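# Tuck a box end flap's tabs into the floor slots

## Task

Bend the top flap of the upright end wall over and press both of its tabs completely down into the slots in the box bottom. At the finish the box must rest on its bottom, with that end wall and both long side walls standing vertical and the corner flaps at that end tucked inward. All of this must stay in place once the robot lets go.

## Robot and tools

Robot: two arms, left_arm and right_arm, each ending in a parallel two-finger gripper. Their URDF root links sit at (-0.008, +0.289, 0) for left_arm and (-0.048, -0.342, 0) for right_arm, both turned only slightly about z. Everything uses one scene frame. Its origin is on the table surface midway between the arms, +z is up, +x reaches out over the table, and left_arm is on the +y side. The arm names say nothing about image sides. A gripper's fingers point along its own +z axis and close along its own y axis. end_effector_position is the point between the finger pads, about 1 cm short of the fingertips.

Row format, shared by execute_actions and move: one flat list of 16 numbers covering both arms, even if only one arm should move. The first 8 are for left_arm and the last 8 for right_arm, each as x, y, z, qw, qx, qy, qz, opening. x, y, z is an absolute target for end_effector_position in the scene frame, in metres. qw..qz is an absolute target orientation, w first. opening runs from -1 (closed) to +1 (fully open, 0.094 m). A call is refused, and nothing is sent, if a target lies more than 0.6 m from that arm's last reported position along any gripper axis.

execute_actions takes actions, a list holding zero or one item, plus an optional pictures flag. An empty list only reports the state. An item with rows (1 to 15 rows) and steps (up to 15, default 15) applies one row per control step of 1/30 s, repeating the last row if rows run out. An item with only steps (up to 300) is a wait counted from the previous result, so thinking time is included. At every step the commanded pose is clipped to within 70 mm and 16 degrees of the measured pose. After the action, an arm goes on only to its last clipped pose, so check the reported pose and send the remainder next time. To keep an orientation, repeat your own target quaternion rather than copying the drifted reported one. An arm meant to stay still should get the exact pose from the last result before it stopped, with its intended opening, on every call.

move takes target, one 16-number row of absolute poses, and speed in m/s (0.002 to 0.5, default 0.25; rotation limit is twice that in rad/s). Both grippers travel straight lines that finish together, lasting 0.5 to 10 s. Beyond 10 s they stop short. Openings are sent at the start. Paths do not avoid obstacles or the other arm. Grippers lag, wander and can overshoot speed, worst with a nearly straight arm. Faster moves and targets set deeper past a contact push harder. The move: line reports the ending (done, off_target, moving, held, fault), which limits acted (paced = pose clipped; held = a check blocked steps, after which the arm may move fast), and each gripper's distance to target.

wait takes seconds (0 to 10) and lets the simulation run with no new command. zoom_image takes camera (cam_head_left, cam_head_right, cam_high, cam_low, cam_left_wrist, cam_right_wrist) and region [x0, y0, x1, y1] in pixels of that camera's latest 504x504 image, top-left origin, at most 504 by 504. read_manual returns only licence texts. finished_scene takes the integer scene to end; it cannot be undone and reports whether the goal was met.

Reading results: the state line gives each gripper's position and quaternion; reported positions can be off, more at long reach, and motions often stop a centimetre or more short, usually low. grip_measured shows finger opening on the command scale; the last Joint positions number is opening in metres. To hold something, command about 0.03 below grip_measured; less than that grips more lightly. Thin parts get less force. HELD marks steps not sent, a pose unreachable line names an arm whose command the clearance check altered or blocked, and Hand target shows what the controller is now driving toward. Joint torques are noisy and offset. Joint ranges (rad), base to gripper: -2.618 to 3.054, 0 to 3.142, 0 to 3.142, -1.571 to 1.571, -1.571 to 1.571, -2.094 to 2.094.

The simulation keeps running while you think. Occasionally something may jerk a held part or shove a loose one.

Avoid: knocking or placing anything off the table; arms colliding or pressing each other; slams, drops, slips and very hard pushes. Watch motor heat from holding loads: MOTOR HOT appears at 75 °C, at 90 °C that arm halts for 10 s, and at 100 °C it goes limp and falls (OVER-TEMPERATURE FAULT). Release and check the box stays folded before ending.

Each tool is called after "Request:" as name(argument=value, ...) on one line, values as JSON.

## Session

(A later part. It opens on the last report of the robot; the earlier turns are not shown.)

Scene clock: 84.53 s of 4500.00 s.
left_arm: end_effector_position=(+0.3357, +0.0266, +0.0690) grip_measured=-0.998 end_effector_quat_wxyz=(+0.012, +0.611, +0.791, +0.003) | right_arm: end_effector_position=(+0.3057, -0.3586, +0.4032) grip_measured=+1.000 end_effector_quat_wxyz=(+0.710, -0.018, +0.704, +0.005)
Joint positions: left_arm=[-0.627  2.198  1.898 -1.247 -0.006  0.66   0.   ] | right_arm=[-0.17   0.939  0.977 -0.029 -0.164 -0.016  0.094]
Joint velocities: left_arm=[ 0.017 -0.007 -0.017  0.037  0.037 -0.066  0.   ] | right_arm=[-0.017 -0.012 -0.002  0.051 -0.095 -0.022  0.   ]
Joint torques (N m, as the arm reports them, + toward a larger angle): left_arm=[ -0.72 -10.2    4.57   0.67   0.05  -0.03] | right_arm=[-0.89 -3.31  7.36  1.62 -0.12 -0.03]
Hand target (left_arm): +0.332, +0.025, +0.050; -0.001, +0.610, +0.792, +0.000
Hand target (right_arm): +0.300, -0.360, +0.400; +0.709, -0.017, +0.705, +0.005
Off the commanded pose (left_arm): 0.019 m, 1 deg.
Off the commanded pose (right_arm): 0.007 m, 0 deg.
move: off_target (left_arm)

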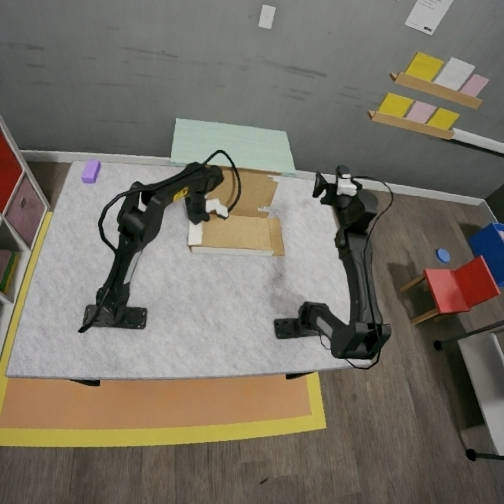

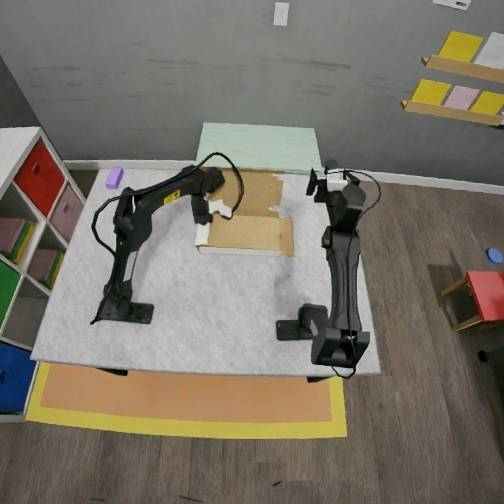

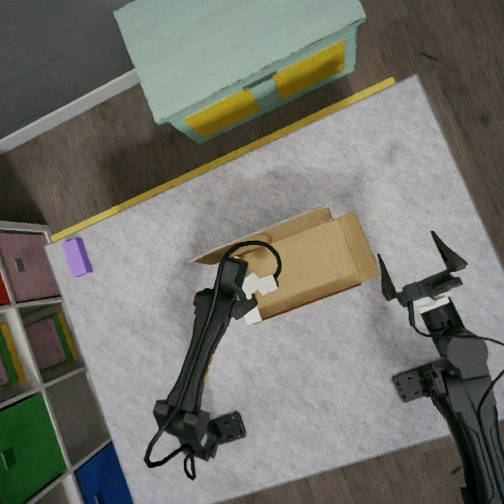

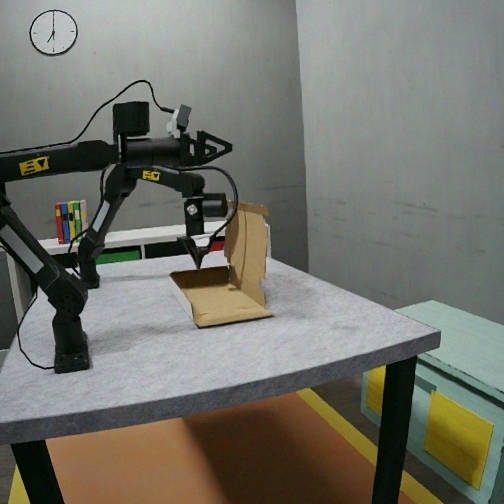

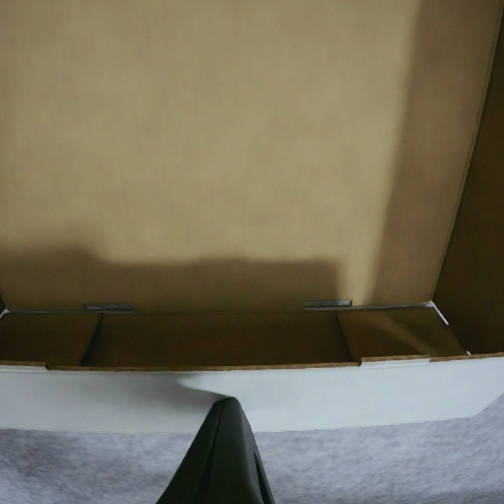

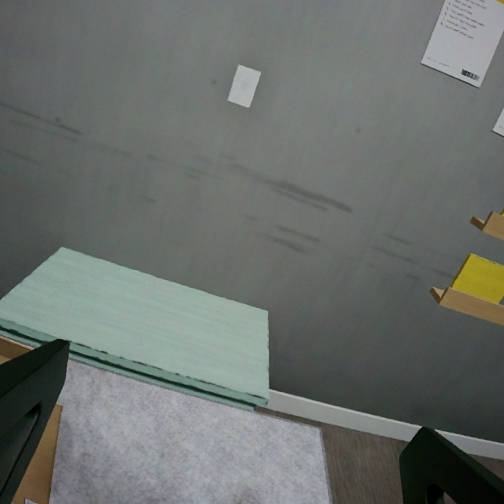

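Request:
move(target=[0.335,0.026,0.092,0,0.61,0.792,0,-1,0.3,-0.36,0.4,0.709,-0.017,0.705,0.005,1], speed=0.1)

Request:
move(target=[0.339,0.008,0.09,0,0.61,0.792,0,-1,0.3,-0.36,0.4,0.709,-0.017,0.705,0.005,1], speed=0.1)

Request:
move(target=[0.339,0.008,0.052,0,0.61,0.792,0,-1,0.3,-0.36,0.4,0.709,-0.017,0.705,0.005,1], speed=0.03)

Scene clock: 89.83 s of 4500.00 s.
left_arm: end_effector_position=(+0.3359, +0.0266, +0.0909) grip_measured=-0.998 end_effector_quat_wxyz=(+0.006, +0.611, +0.791, +0.003) | right_arm: end_effector_position=(+0.3057, -0.3586, +0.4032) grip_measured=+1.000 end_effector_quat_wxyz=(+0.710, -0.018, +0.704, +0.005)
Joint positions: left_arm=[-0.627  2.213  2.01  -1.356 -0.007  0.659  0.   ] | right_arm=[-0.17   0.939  0.977 -0.029 -0.164 -0.016  0.094]
Joint velocities: left_arm=[-0.002 -0.002 -0.012 -0.007 -0.051 -0.007 -0.   ] | right_arm=[-0.002 -0.007 -0.002 -0.007 -0.007  0.066  0.   ]
Joint torques (N m, as the arm reports them, + toward a larger angle): left_arm=[ -0.16 -11.55   9.41   0.25   0.06   0.03] | right_arm=[-0.9  -3.31  7.36  1.62 -0.12 -0.03]
Hand target (left_arm): +0.335, +0.026, +0.092; +0.000, +0.610, +0.792, +0.000
Hand target (right_arm): +0.300, -0.360, +0.400; +0.709, -0.017, +0.705, +0.005
Off the commanded pose (left_arm): 0.002 m, 1 deg.
Off the commanded pose (right_arm): 0.007 m, 0 deg.
After step 90, 1.27 s passed at rest.
move: done

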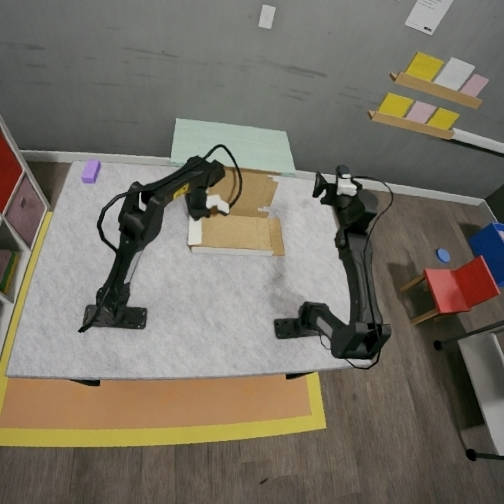

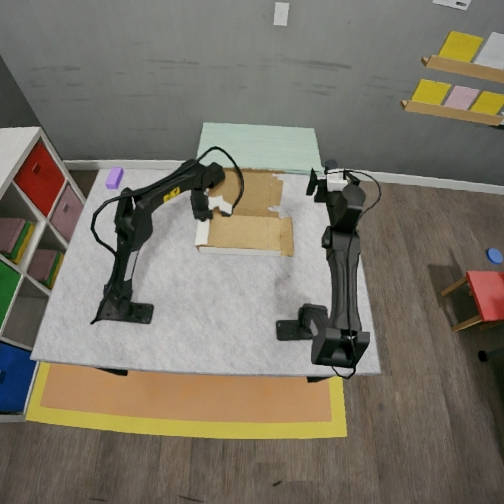

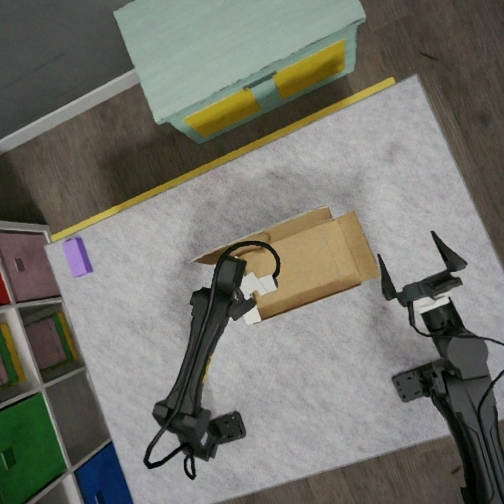

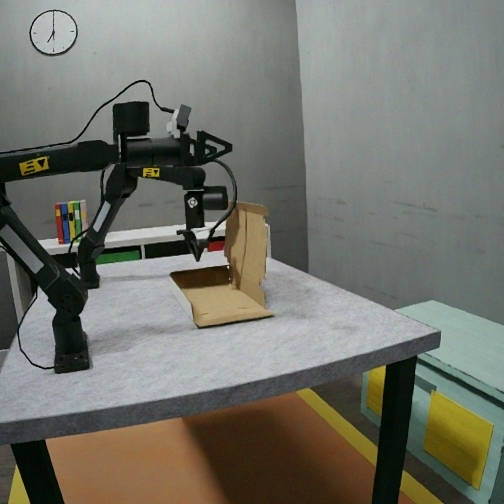

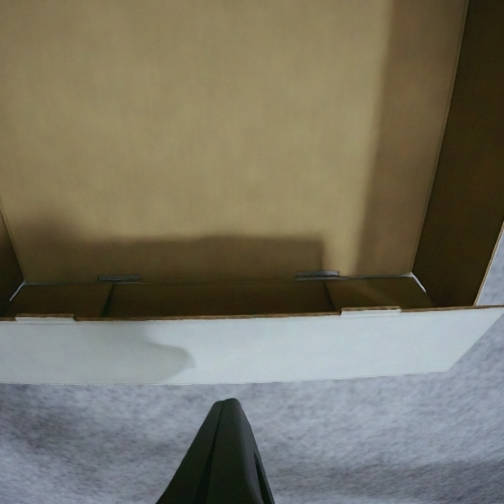

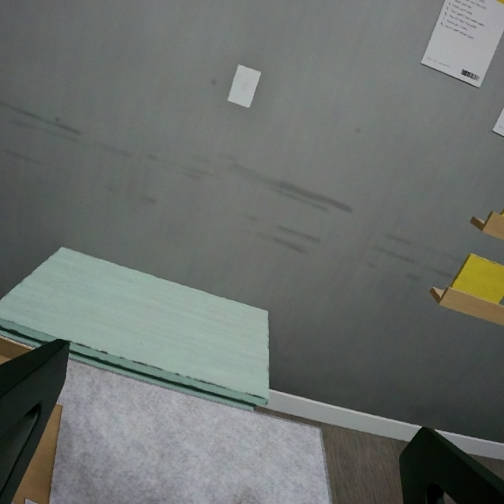

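Scene clock: 90.70 s of 4500.00 s.
left_arm: end_effector_position=(+0.3410, +0.0104, +0.0891) grip_measured=-0.998 end_effector_quat_wxyz=(+0.006, +0.612, +0.791, +0.003) | right_arm: end_effector_position=(+0.3057, -0.3586, +0.4032) grip_measured=+1.000 end_effector_quat_wxyz=(+0.710, -0.018, +0.704, +0.005)
Joint positions: left_arm=[-0.649  2.283  2.118 -1.394 -0.007  0.639  0.   ] | right_arm=[-0.17   0.939  0.977 -0.029 -0.164 -0.016  0.094]
Joint velocities: left_arm=[-0.002  0.012 -0.007 -0.051  0.007  0.037 -0.001] | right_arm=[-0.002 -0.017 -0.007 -0.037  0.066  0.022  0.   ]
Joint torques (N m, as the arm reports them, + toward a larger angle): left_arm=[ -0.38 -11.88   9.53   0.22   0.05  -0.05] | right_arm=[-0.9  -3.31  7.37  1.62 -0.12 -0.03]
Hand target (left_arm): +0.339, +0.008, +0.090; +0.000, +0.610, +0.792, -0.000
Hand target (right_arm): +0.300, -0.360, +0.400; +0.709, -0.017, +0.705, +0.005
Off the commanded pose (left_arm): 0.003 m, 1 deg.
Off the commanded pose (right_arm): 0.007 m, 0 deg.
move: done

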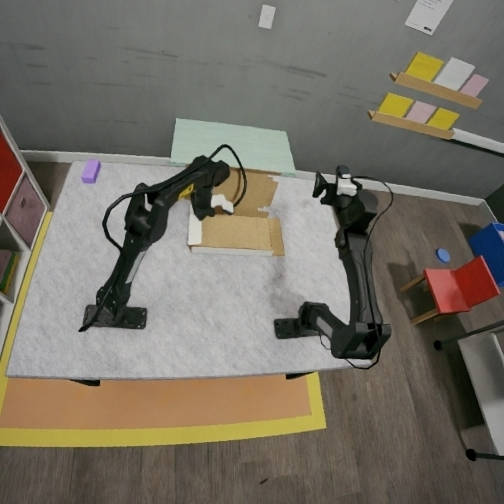

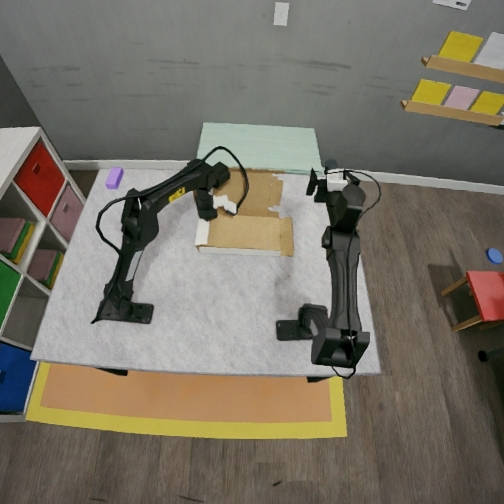

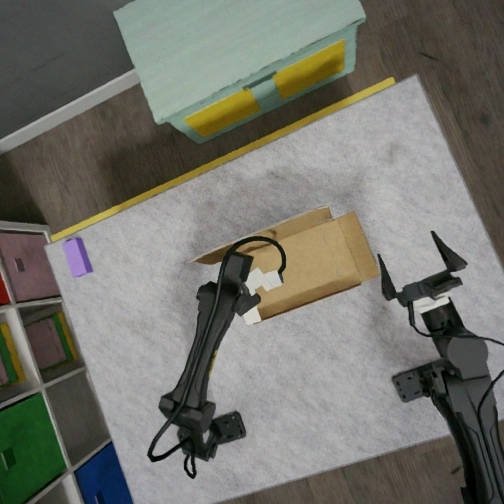

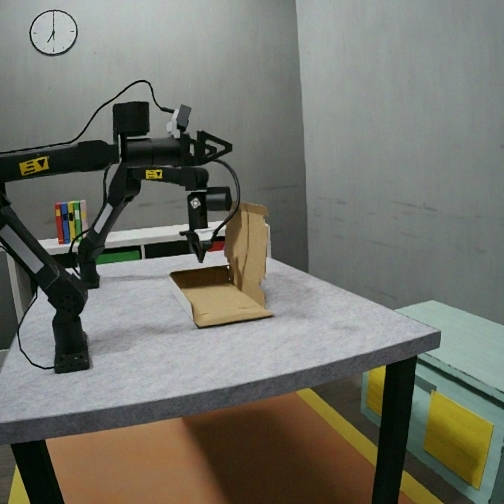

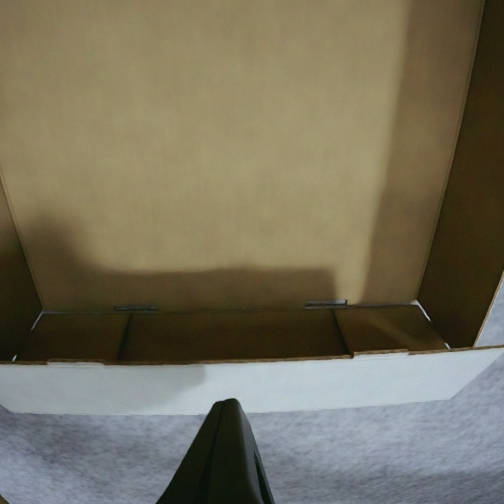

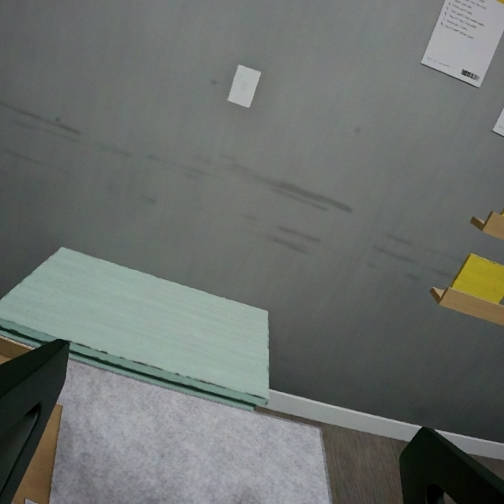

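Scene clock: 92.17 s of 4500.00 s.
left_arm: end_effector_position=(+0.3403, +0.0084, +0.0636) grip_measured=-0.998 end_effector_quat_wxyz=(+0.006, +0.612, +0.791, -0.002) | right_arm: end_effector_position=(+0.3057, -0.3586, +0.4032) grip_measured=+1.000 end_effector_quat_wxyz=(+0.710, -0.018, +0.704, +0.005)
Joint positions: left_arm=[-0.649  2.283  2.017 -1.293  0.004  0.639  0.   ] | right_arm=[-0.17   0.939  0.977 -0.029 -0.164 -0.016  0.094]
Joint velocities: left_arm=[-0.027  0.007 -0.027  0.007 -0.037 -0.007 -0.   ] | right_arm=[-0.002  0.002 -0.002 -0.037 -0.037 -0.007  0.   ]
Joint torques (N m, as the arm reports them, + toward a larger angle): left_arm=[ -0.44 -12.19   4.72   0.59  -0.06  -0.03] | right_arm=[-0.89 -3.31  7.37  1.62 -0.12 -0.03]
Hand target (left_arm): +0.338, +0.008, +0.052; -0.000, +0.610, +0.792, -0.000
Hand target (right_arm): +0.300, -0.360, +0.400; +0.709, -0.017, +0.705, +0.005
Off the commanded pose (left_arm): 0.012 m, 1 deg.
Off the commanded pose (right_arm): 0.007 m, 0 deg.
move: off_target (left_arm)

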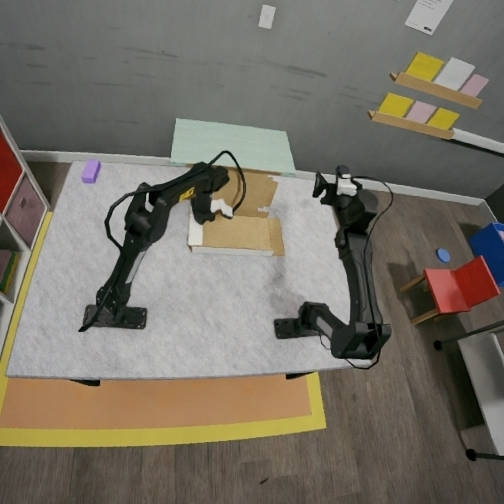

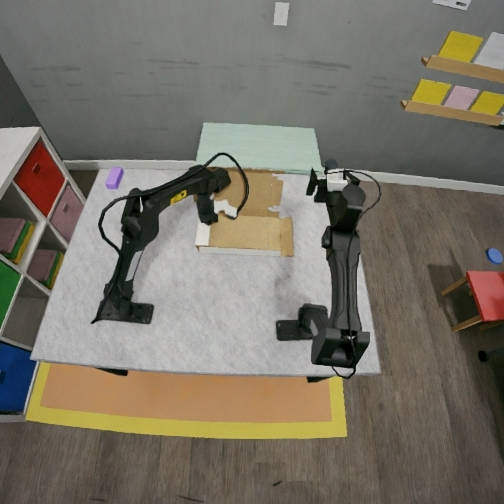

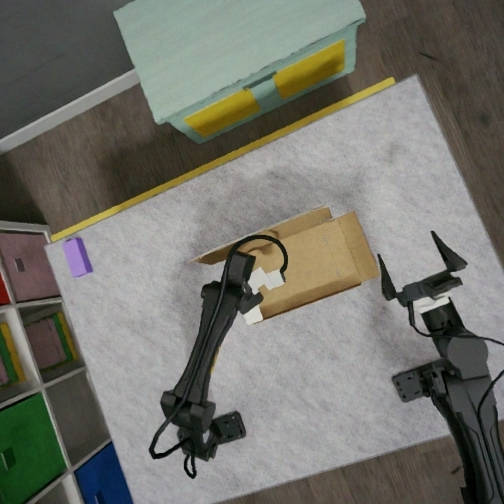

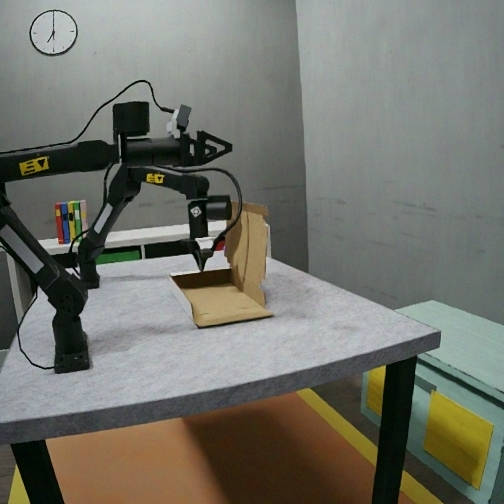

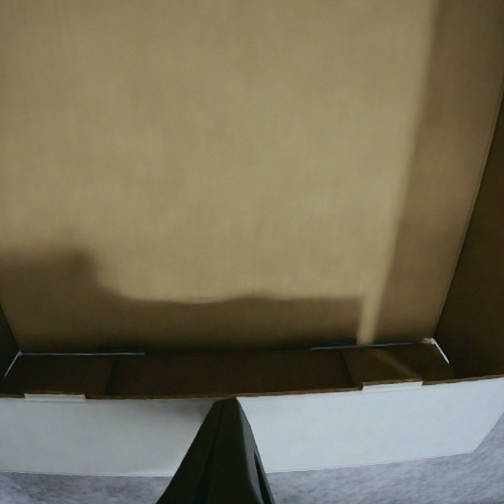

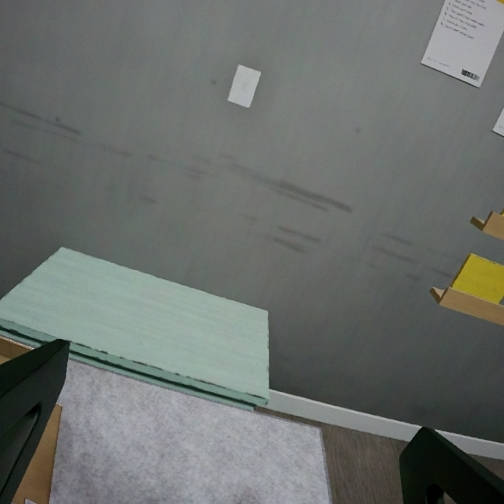

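Request:
move(target=[0.338,0.013,0.04,0,0.61,0.792,0,-1,0.3,-0.36,0.4,0.709,-0.017,0.705,0.005,1], speed=0.03)

Scene clock: 95.77 s of 4500.00 s.
left_arm: end_effector_position=(+0.3402, +0.0082, +0.0510) grip_measured=-0.998 end_effector_quat_wxyz=(+0.010, +0.612, +0.791, -0.003) | right_arm: end_effector_position=(+0.3057, -0.3586, +0.4032) grip_measured=+1.000 end_effector_quat_wxyz=(+0.710, -0.018, +0.704, +0.005)
Joint positions: left_arm=[-0.649  2.276  1.955 -1.229  0.006  0.639  0.   ] | right_arm=[-0.17   0.939  0.977 -0.029 -0.164 -0.016  0.094]
Joint velocities: left_arm=[-0.002 -0.002  0.002 -0.022  0.095  0.007 -0.   ] | right_arm=[-0.017 -0.007  0.002  0.037 -0.022  0.022  0.   ]
Joint torques (N m, as the arm reports them, + toward a larger angle): left_arm=[  0.24 -12.44   4.16   0.54  -0.09   0.04] | right_arm=[-0.89 -3.31  7.36  1.62 -0.12 -0.03]
Hand target (left_arm): +0.338, +0.013, +0.040; -0.000, +0.610, +0.792, +0.000
Hand target (right_arm): +0.300, -0.360, +0.400; +0.709, -0.017, +0.705, +0.005
Off the commanded pose (left_arm): 0.012 m, 1 deg.
Off the commanded pose (right_arm): 0.007 m, 0 deg.
move: off_target (left_arm)

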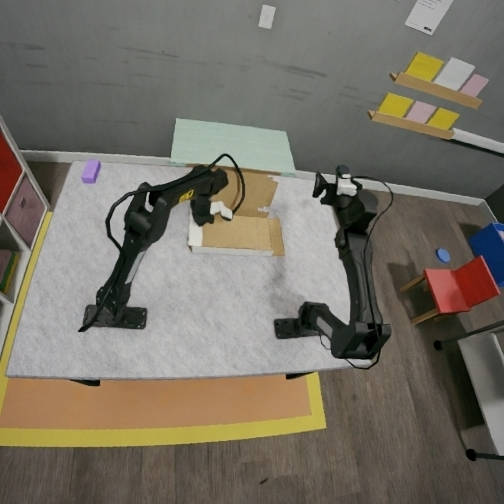

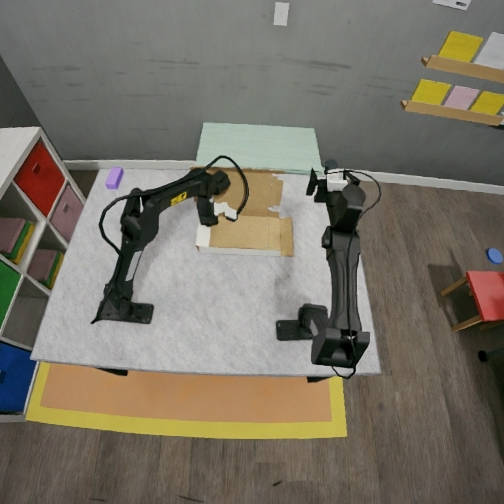

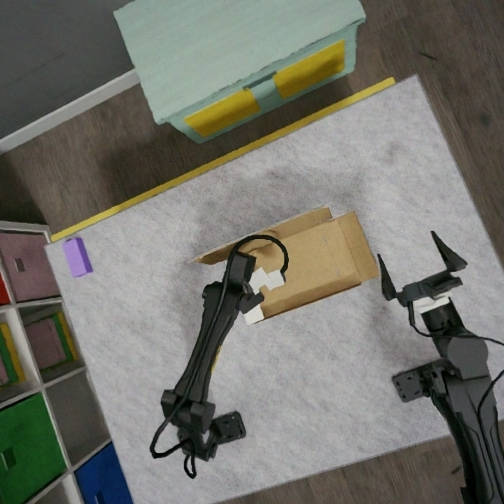

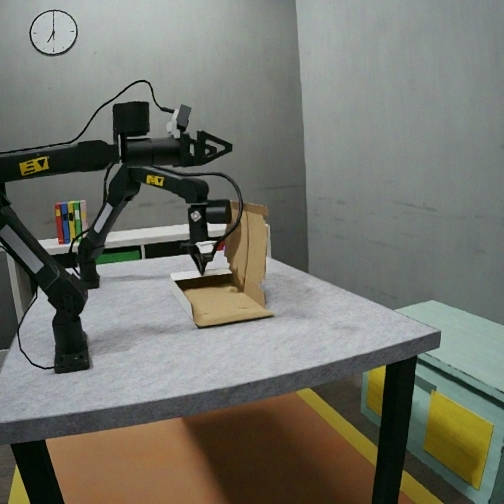

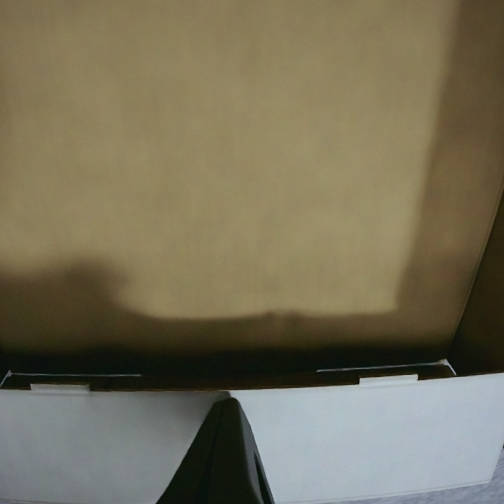

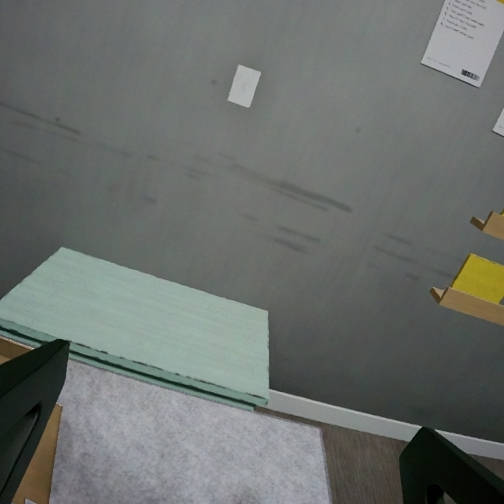

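Folding. Continue down, then outward.

Request:
move(target=[0.337,0.018,0.022,0,0.61,0.792,0,-1,0.3,-0.36,0.4,0.709,-0.017,0.705,0.005,1], speed=0.03)

Request:
move(target=[0.334,0.032,0.02,0,0.61,0.792,0,-1,0.3,-0.36,0.4,0.709,-0.017,0.705,0.005,1], speed=0.02)

Scene clock: 100.50 s of 4500.00 s.
left_arm: end_effector_position=(+0.3401, +0.0072, +0.0432) grip_measured=-0.998 end_effector_quat_wxyz=(+0.025, +0.612, +0.791, -0.006) | right_arm: end_effector_position=(+0.3057, -0.3586, +0.4032) grip_measured=+1.000 end_effector_quat_wxyz=(+0.710, -0.018, +0.704, +0.005)
Joint positions: left_arm=[-0.649  2.249  1.879 -1.15   0.01   0.639  0.   ] | right_arm=[-0.17   0.939  0.977 -0.029 -0.164 -0.016  0.094]
Joint velocities: left_arm=[-0.007  0.007 -0.012 -0.022 -0.066 -0.022  0.   ] | right_arm=[-0.007 -0.007  0.002 -0.007  0.007 -0.022  0.   ]
Joint torques (N m, as the arm reports them, + toward a larger angle): left_arm=[  0.9  -10.75   3.66   0.57  -0.09   0.14] | right_arm=[-0.89 -3.31  7.35  1.62 -0.12 -0.03]
Hand target (left_arm): +0.336, +0.018, +0.023; -0.000, +0.610, +0.792, -0.000
Hand target (right_arm): +0.300, -0.360, +0.400; +0.709, -0.017, +0.705, +0.005
Off the commanded pose (left_arm): 0.024 m, 3 deg.
Off the commanded pose (right_arm): 0.007 m, 0 deg.
After step 90, 0.40 s passed at rest.
move: off_target (left_arm)

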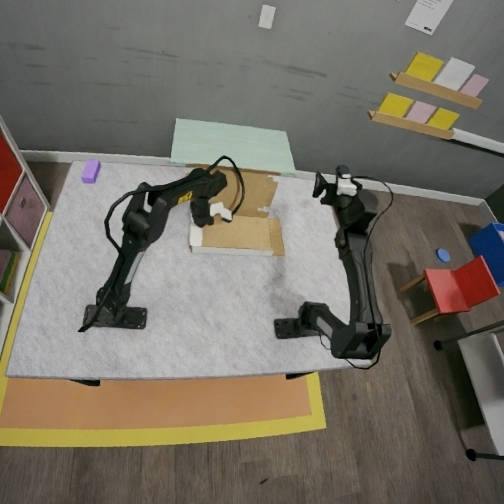

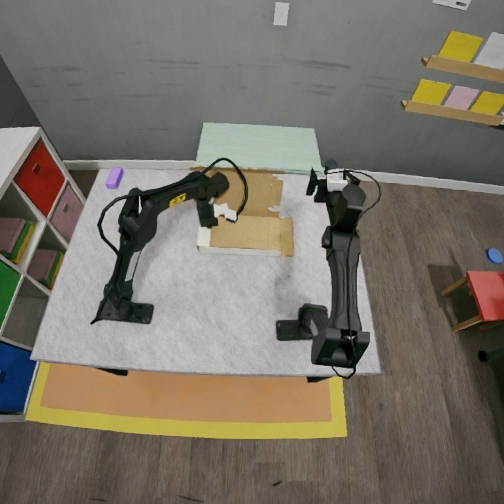

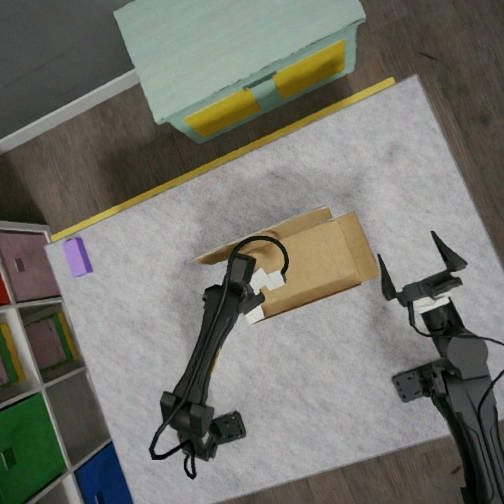

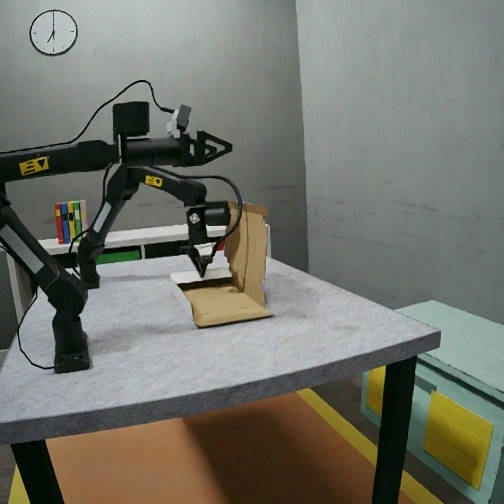

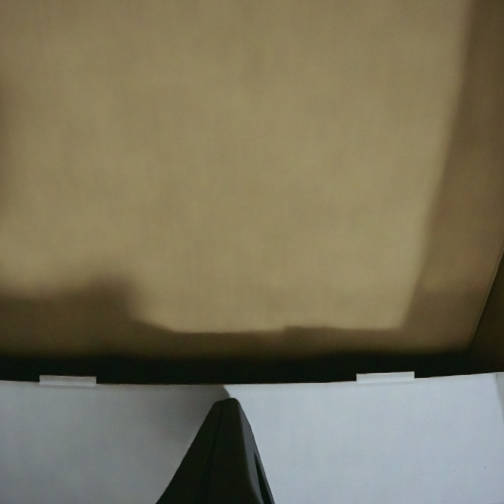

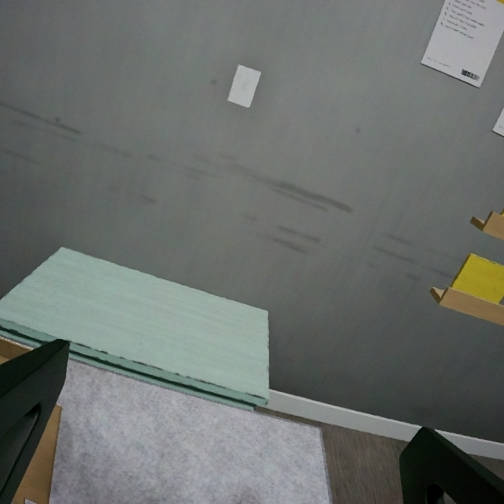

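Scene clock: 102.50 s of 4500.00 s.
left_arm: end_effector_position=(+0.3409, +0.0122, +0.0390) grip_measured=-0.998 end_effector_quat_wxyz=(+0.037, +0.613, +0.789, -0.013) | right_arm: end_effector_position=(+0.3057, -0.3586, +0.4032) grip_measured=+1.000 end_effector_quat_wxyz=(+0.710, -0.018, +0.704, +0.005)
Joint positions: left_arm=[-0.633  2.216  1.805 -1.085  0.026  0.658  0.   ] | right_arm=[-0.17   0.939  0.977 -0.029 -0.164 -0.016  0.094]
Joint velocities: left_arm=[-0.012 -0.007 -0.007 -0.022 -0.007  0.007  0.   ] | right_arm=[ 0.002 -0.022  0.017  0.051  0.022  0.022  0.   ]
Joint torques (N m, as the arm reports them, + toward a larger angle): left_arm=[  1.4  -11.16   3.51   0.36  -0.25   0.15] | right_arm=[-0.89 -3.31  7.36  1.62 -0.12 -0.03]
Hand target (left_arm): +0.334, +0.032, +0.021; -0.000, +0.610, +0.792, -0.000
Hand target (right_arm): +0.300, -0.360, +0.400; +0.709, -0.017, +0.705, +0.005
Off the commanded pose (left_arm): 0.028 m, 5 deg.
Off the commanded pose (right_arm): 0.007 m, 0 deg.
move: off_target (left_arm)

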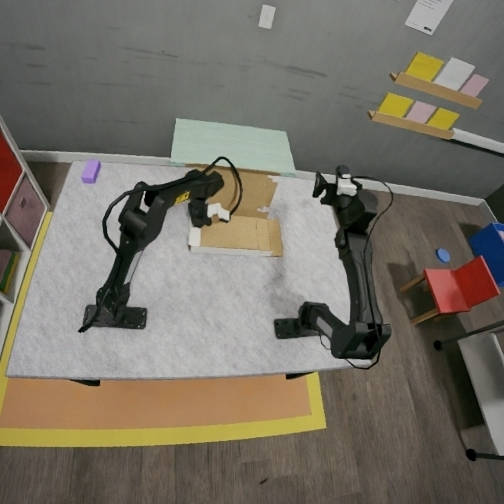

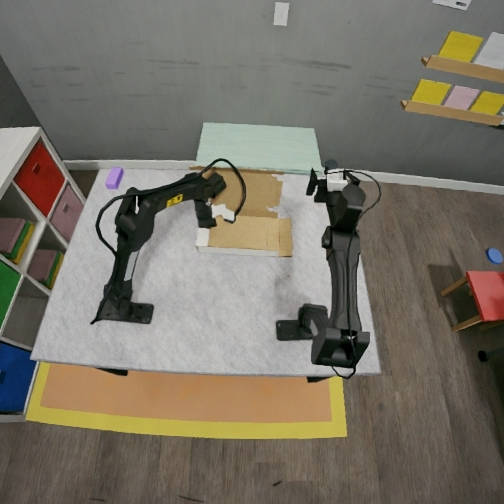

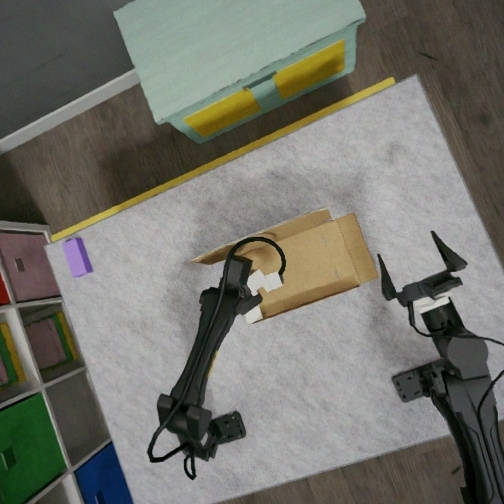

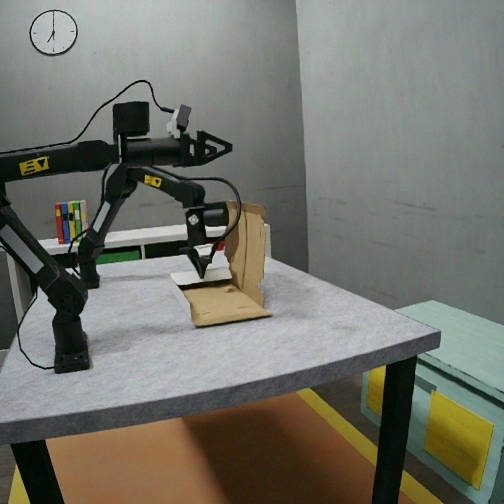

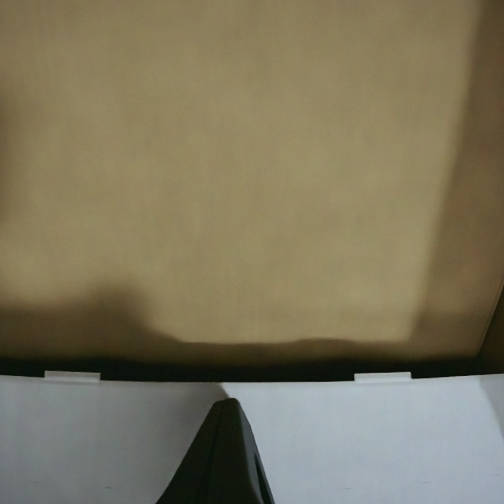

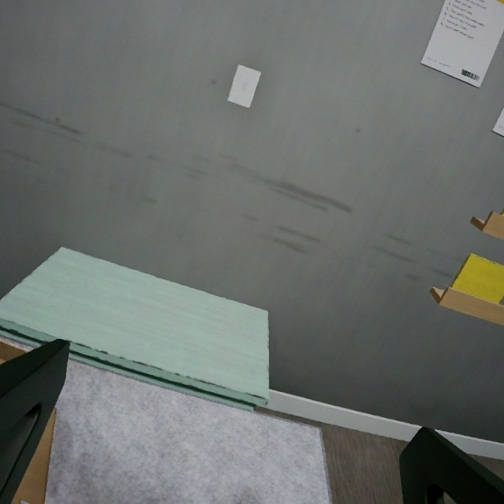

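Request:
move(target=[0.335,0.02,0.13,0,0.61,0.792,0,-1,0.3,-0.36,0.4,0.709,-0.017,0.705,0.005,1], speed=0.1)

Request:
move(target=[0.32,0.03,0.13,0,0.985,0.174,0,1,0.3,-0.36,0.4,0.709,-0.017,0.705,0.005,1], speed=0.4)

Scene clock: 112.43 s of 4500.00 s.
left_arm: end_effector_position=(+0.3372, +0.0199, +0.1292) grip_measured=-0.998 end_effector_quat_wxyz=(+0.009, +0.612, +0.791, -0.002) | right_arm: end_effector_position=(+0.3057, -0.3586, +0.4032) grip_measured=+1.000 end_effector_quat_wxyz=(+0.710, -0.018, +0.704, +0.005)
Joint positions: left_arm=[-0.633  2.257  2.236 -1.531  0.005  0.655  0.   ] | right_arm=[-0.17   0.939  0.977 -0.029 -0.164 -0.016  0.094]
Joint velocities: left_arm=[-0.027 -0.007 -0.007  0.022 -0.007  0.051  0.002] | right_arm=[-0.002  0.002 -0.007  0.007 -0.007 -0.066  0.   ]
Joint torques (N m, as the arm reports them, + toward a larger angle): left_arm=[ -0.48 -11.74   8.9    0.25  -0.05  -0.05] | right_arm=[-0.89 -3.3   7.36  1.62 -0.12 -0.03]
Hand target (left_arm): +0.336, +0.020, +0.129; +0.003, +0.610, +0.792, -0.000
Hand target (right_arm): +0.300, -0.360, +0.400; +0.709, -0.017, +0.705, +0.005
Off the commanded pose (left_arm): 0.002 m, 1 deg.
Off the commanded pose (right_arm): 0.007 m, 0 deg.
joint sent to its limit (left arm) — the command would take joint 4 (wrist pitch) past its lower limit, so that joint was sent only as far as its limit.
After step 90, 5.40 s passed at rest.
move: done

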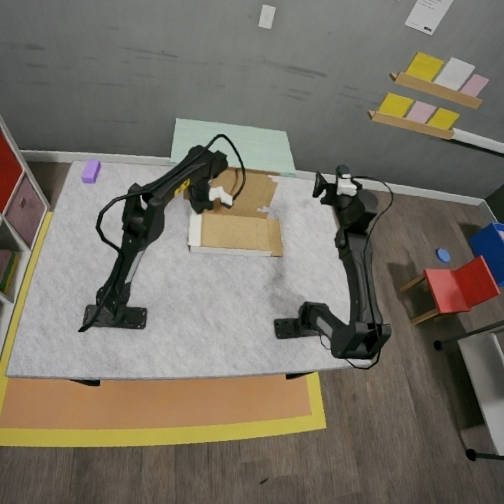

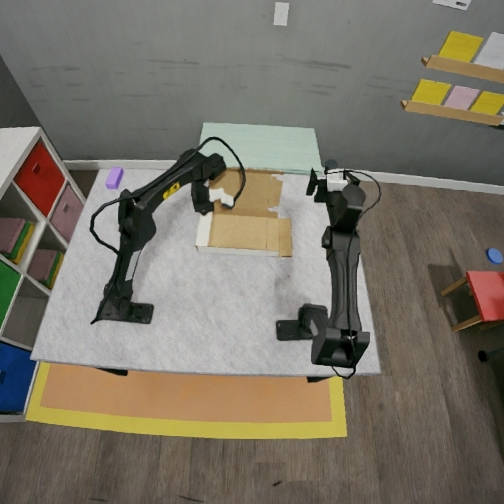

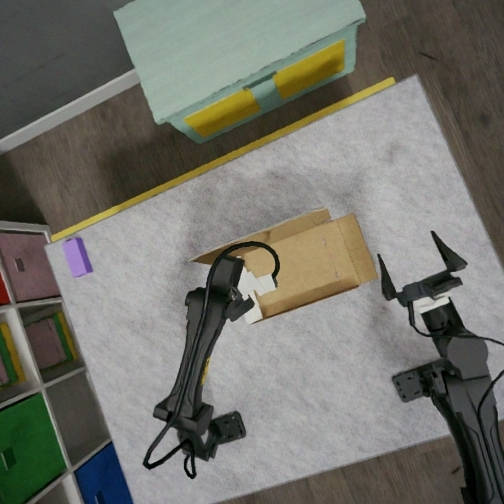

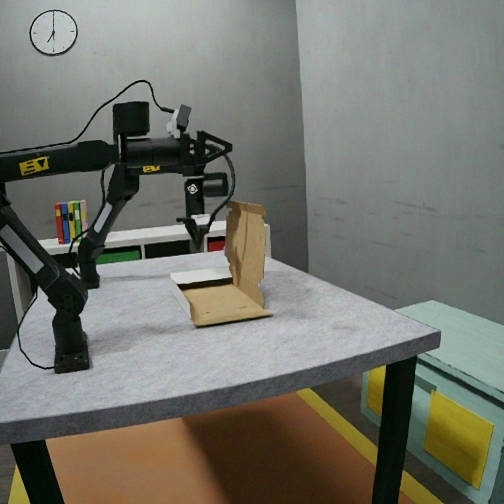

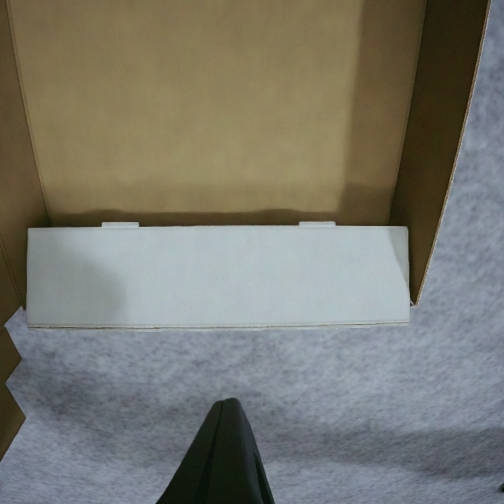

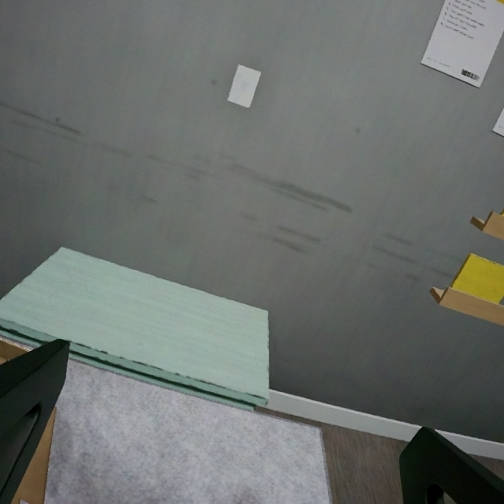

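Scene clock: 114.90 s of 4500.00 s.
left_arm: end_effector_position=(+0.3234, +0.0297, +0.1302) grip_measured=+0.998 end_effector_quat_wxyz=(-0.002, +0.981, +0.194, +0.002) | right_arm: end_effector_position=(+0.3057, -0.3586, +0.4032) grip_measured=+1.000 end_effector_quat_wxyz=(+0.710, -0.018, +0.704, +0.005)
Joint positions: left_arm=[-0.639  2.19   2.129 -1.511 -0.005  2.083  0.094] | right_arm=[-0.17   0.939  0.977 -0.029 -0.164 -0.016  0.094]
Joint velocities: left_arm=[-0.022  0.027 -0.002  0.007 -0.022 -0.051  0.001] | right_arm=[-0.002 -0.007  0.007 -0.066 -0.022  0.037  0.   ]
Joint torques (N m, as the arm reports them, + toward a larger angle): left_arm=[ -0.68 -13.26   4.89   0.39  -0.05   0.12] | right_arm=[-0.89 -3.31  7.36  1.62 -0.12 -0.03]
Hand target (left_arm): +0.320, +0.030, +0.130; -0.004, +0.983, +0.185, +0.003
Hand target (right_arm): +0.300, -0.360, +0.400; +0.709, -0.017, +0.705, +0.005
Off the commanded pose (left_arm): 0.003 m, 2 deg.
Off the commanded pose (right_arm): 0.007 m, 0 deg.
joint sent to its limit (left arm) — the command would take joint 6 (wrist roll) past its upper limit, so that joint was sent only as far as its limit.
move: done

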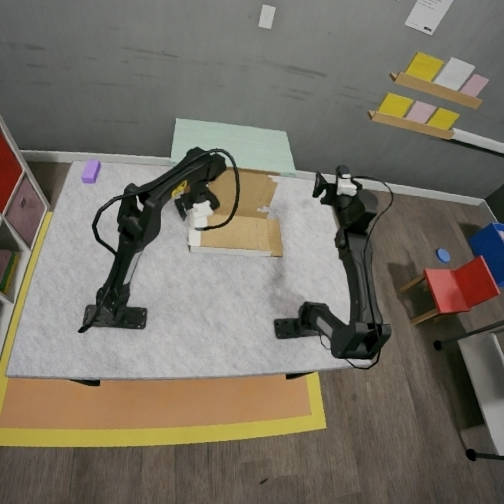

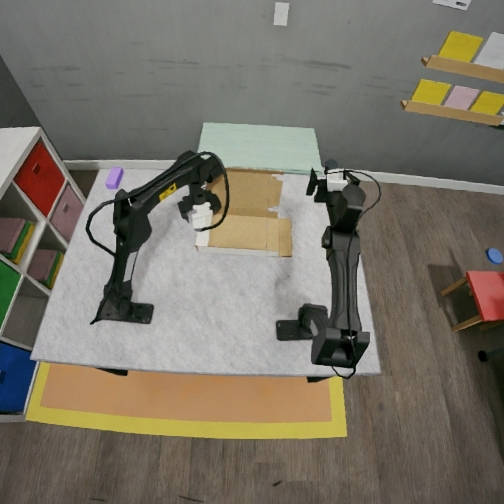

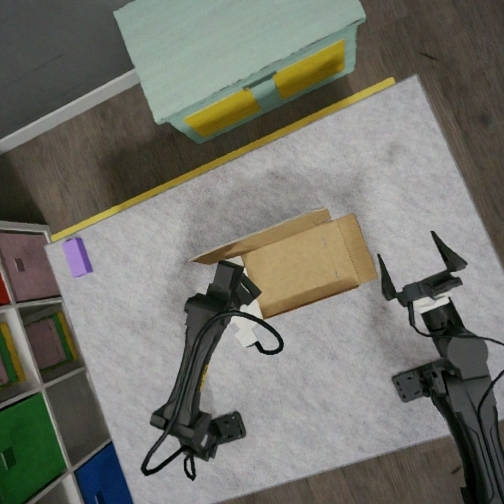

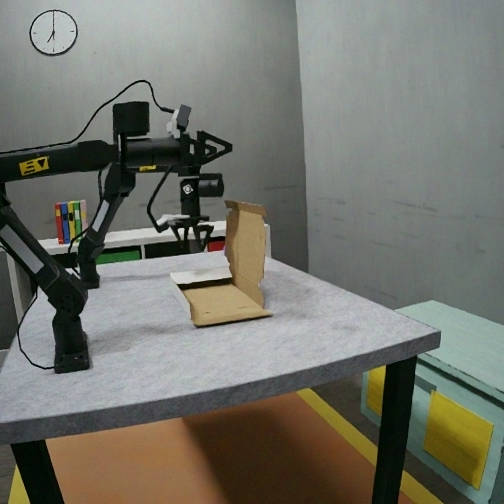

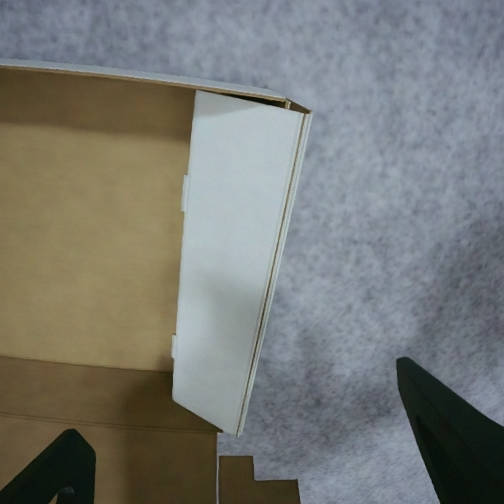

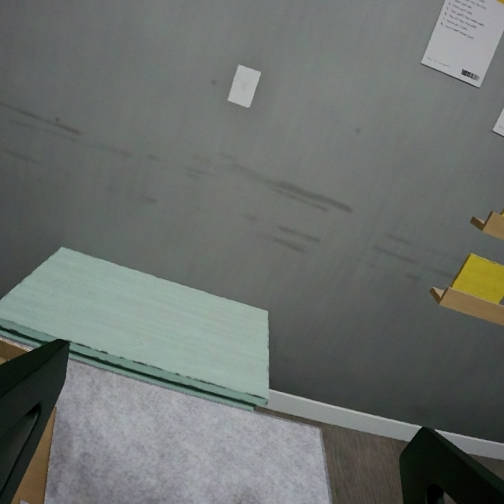

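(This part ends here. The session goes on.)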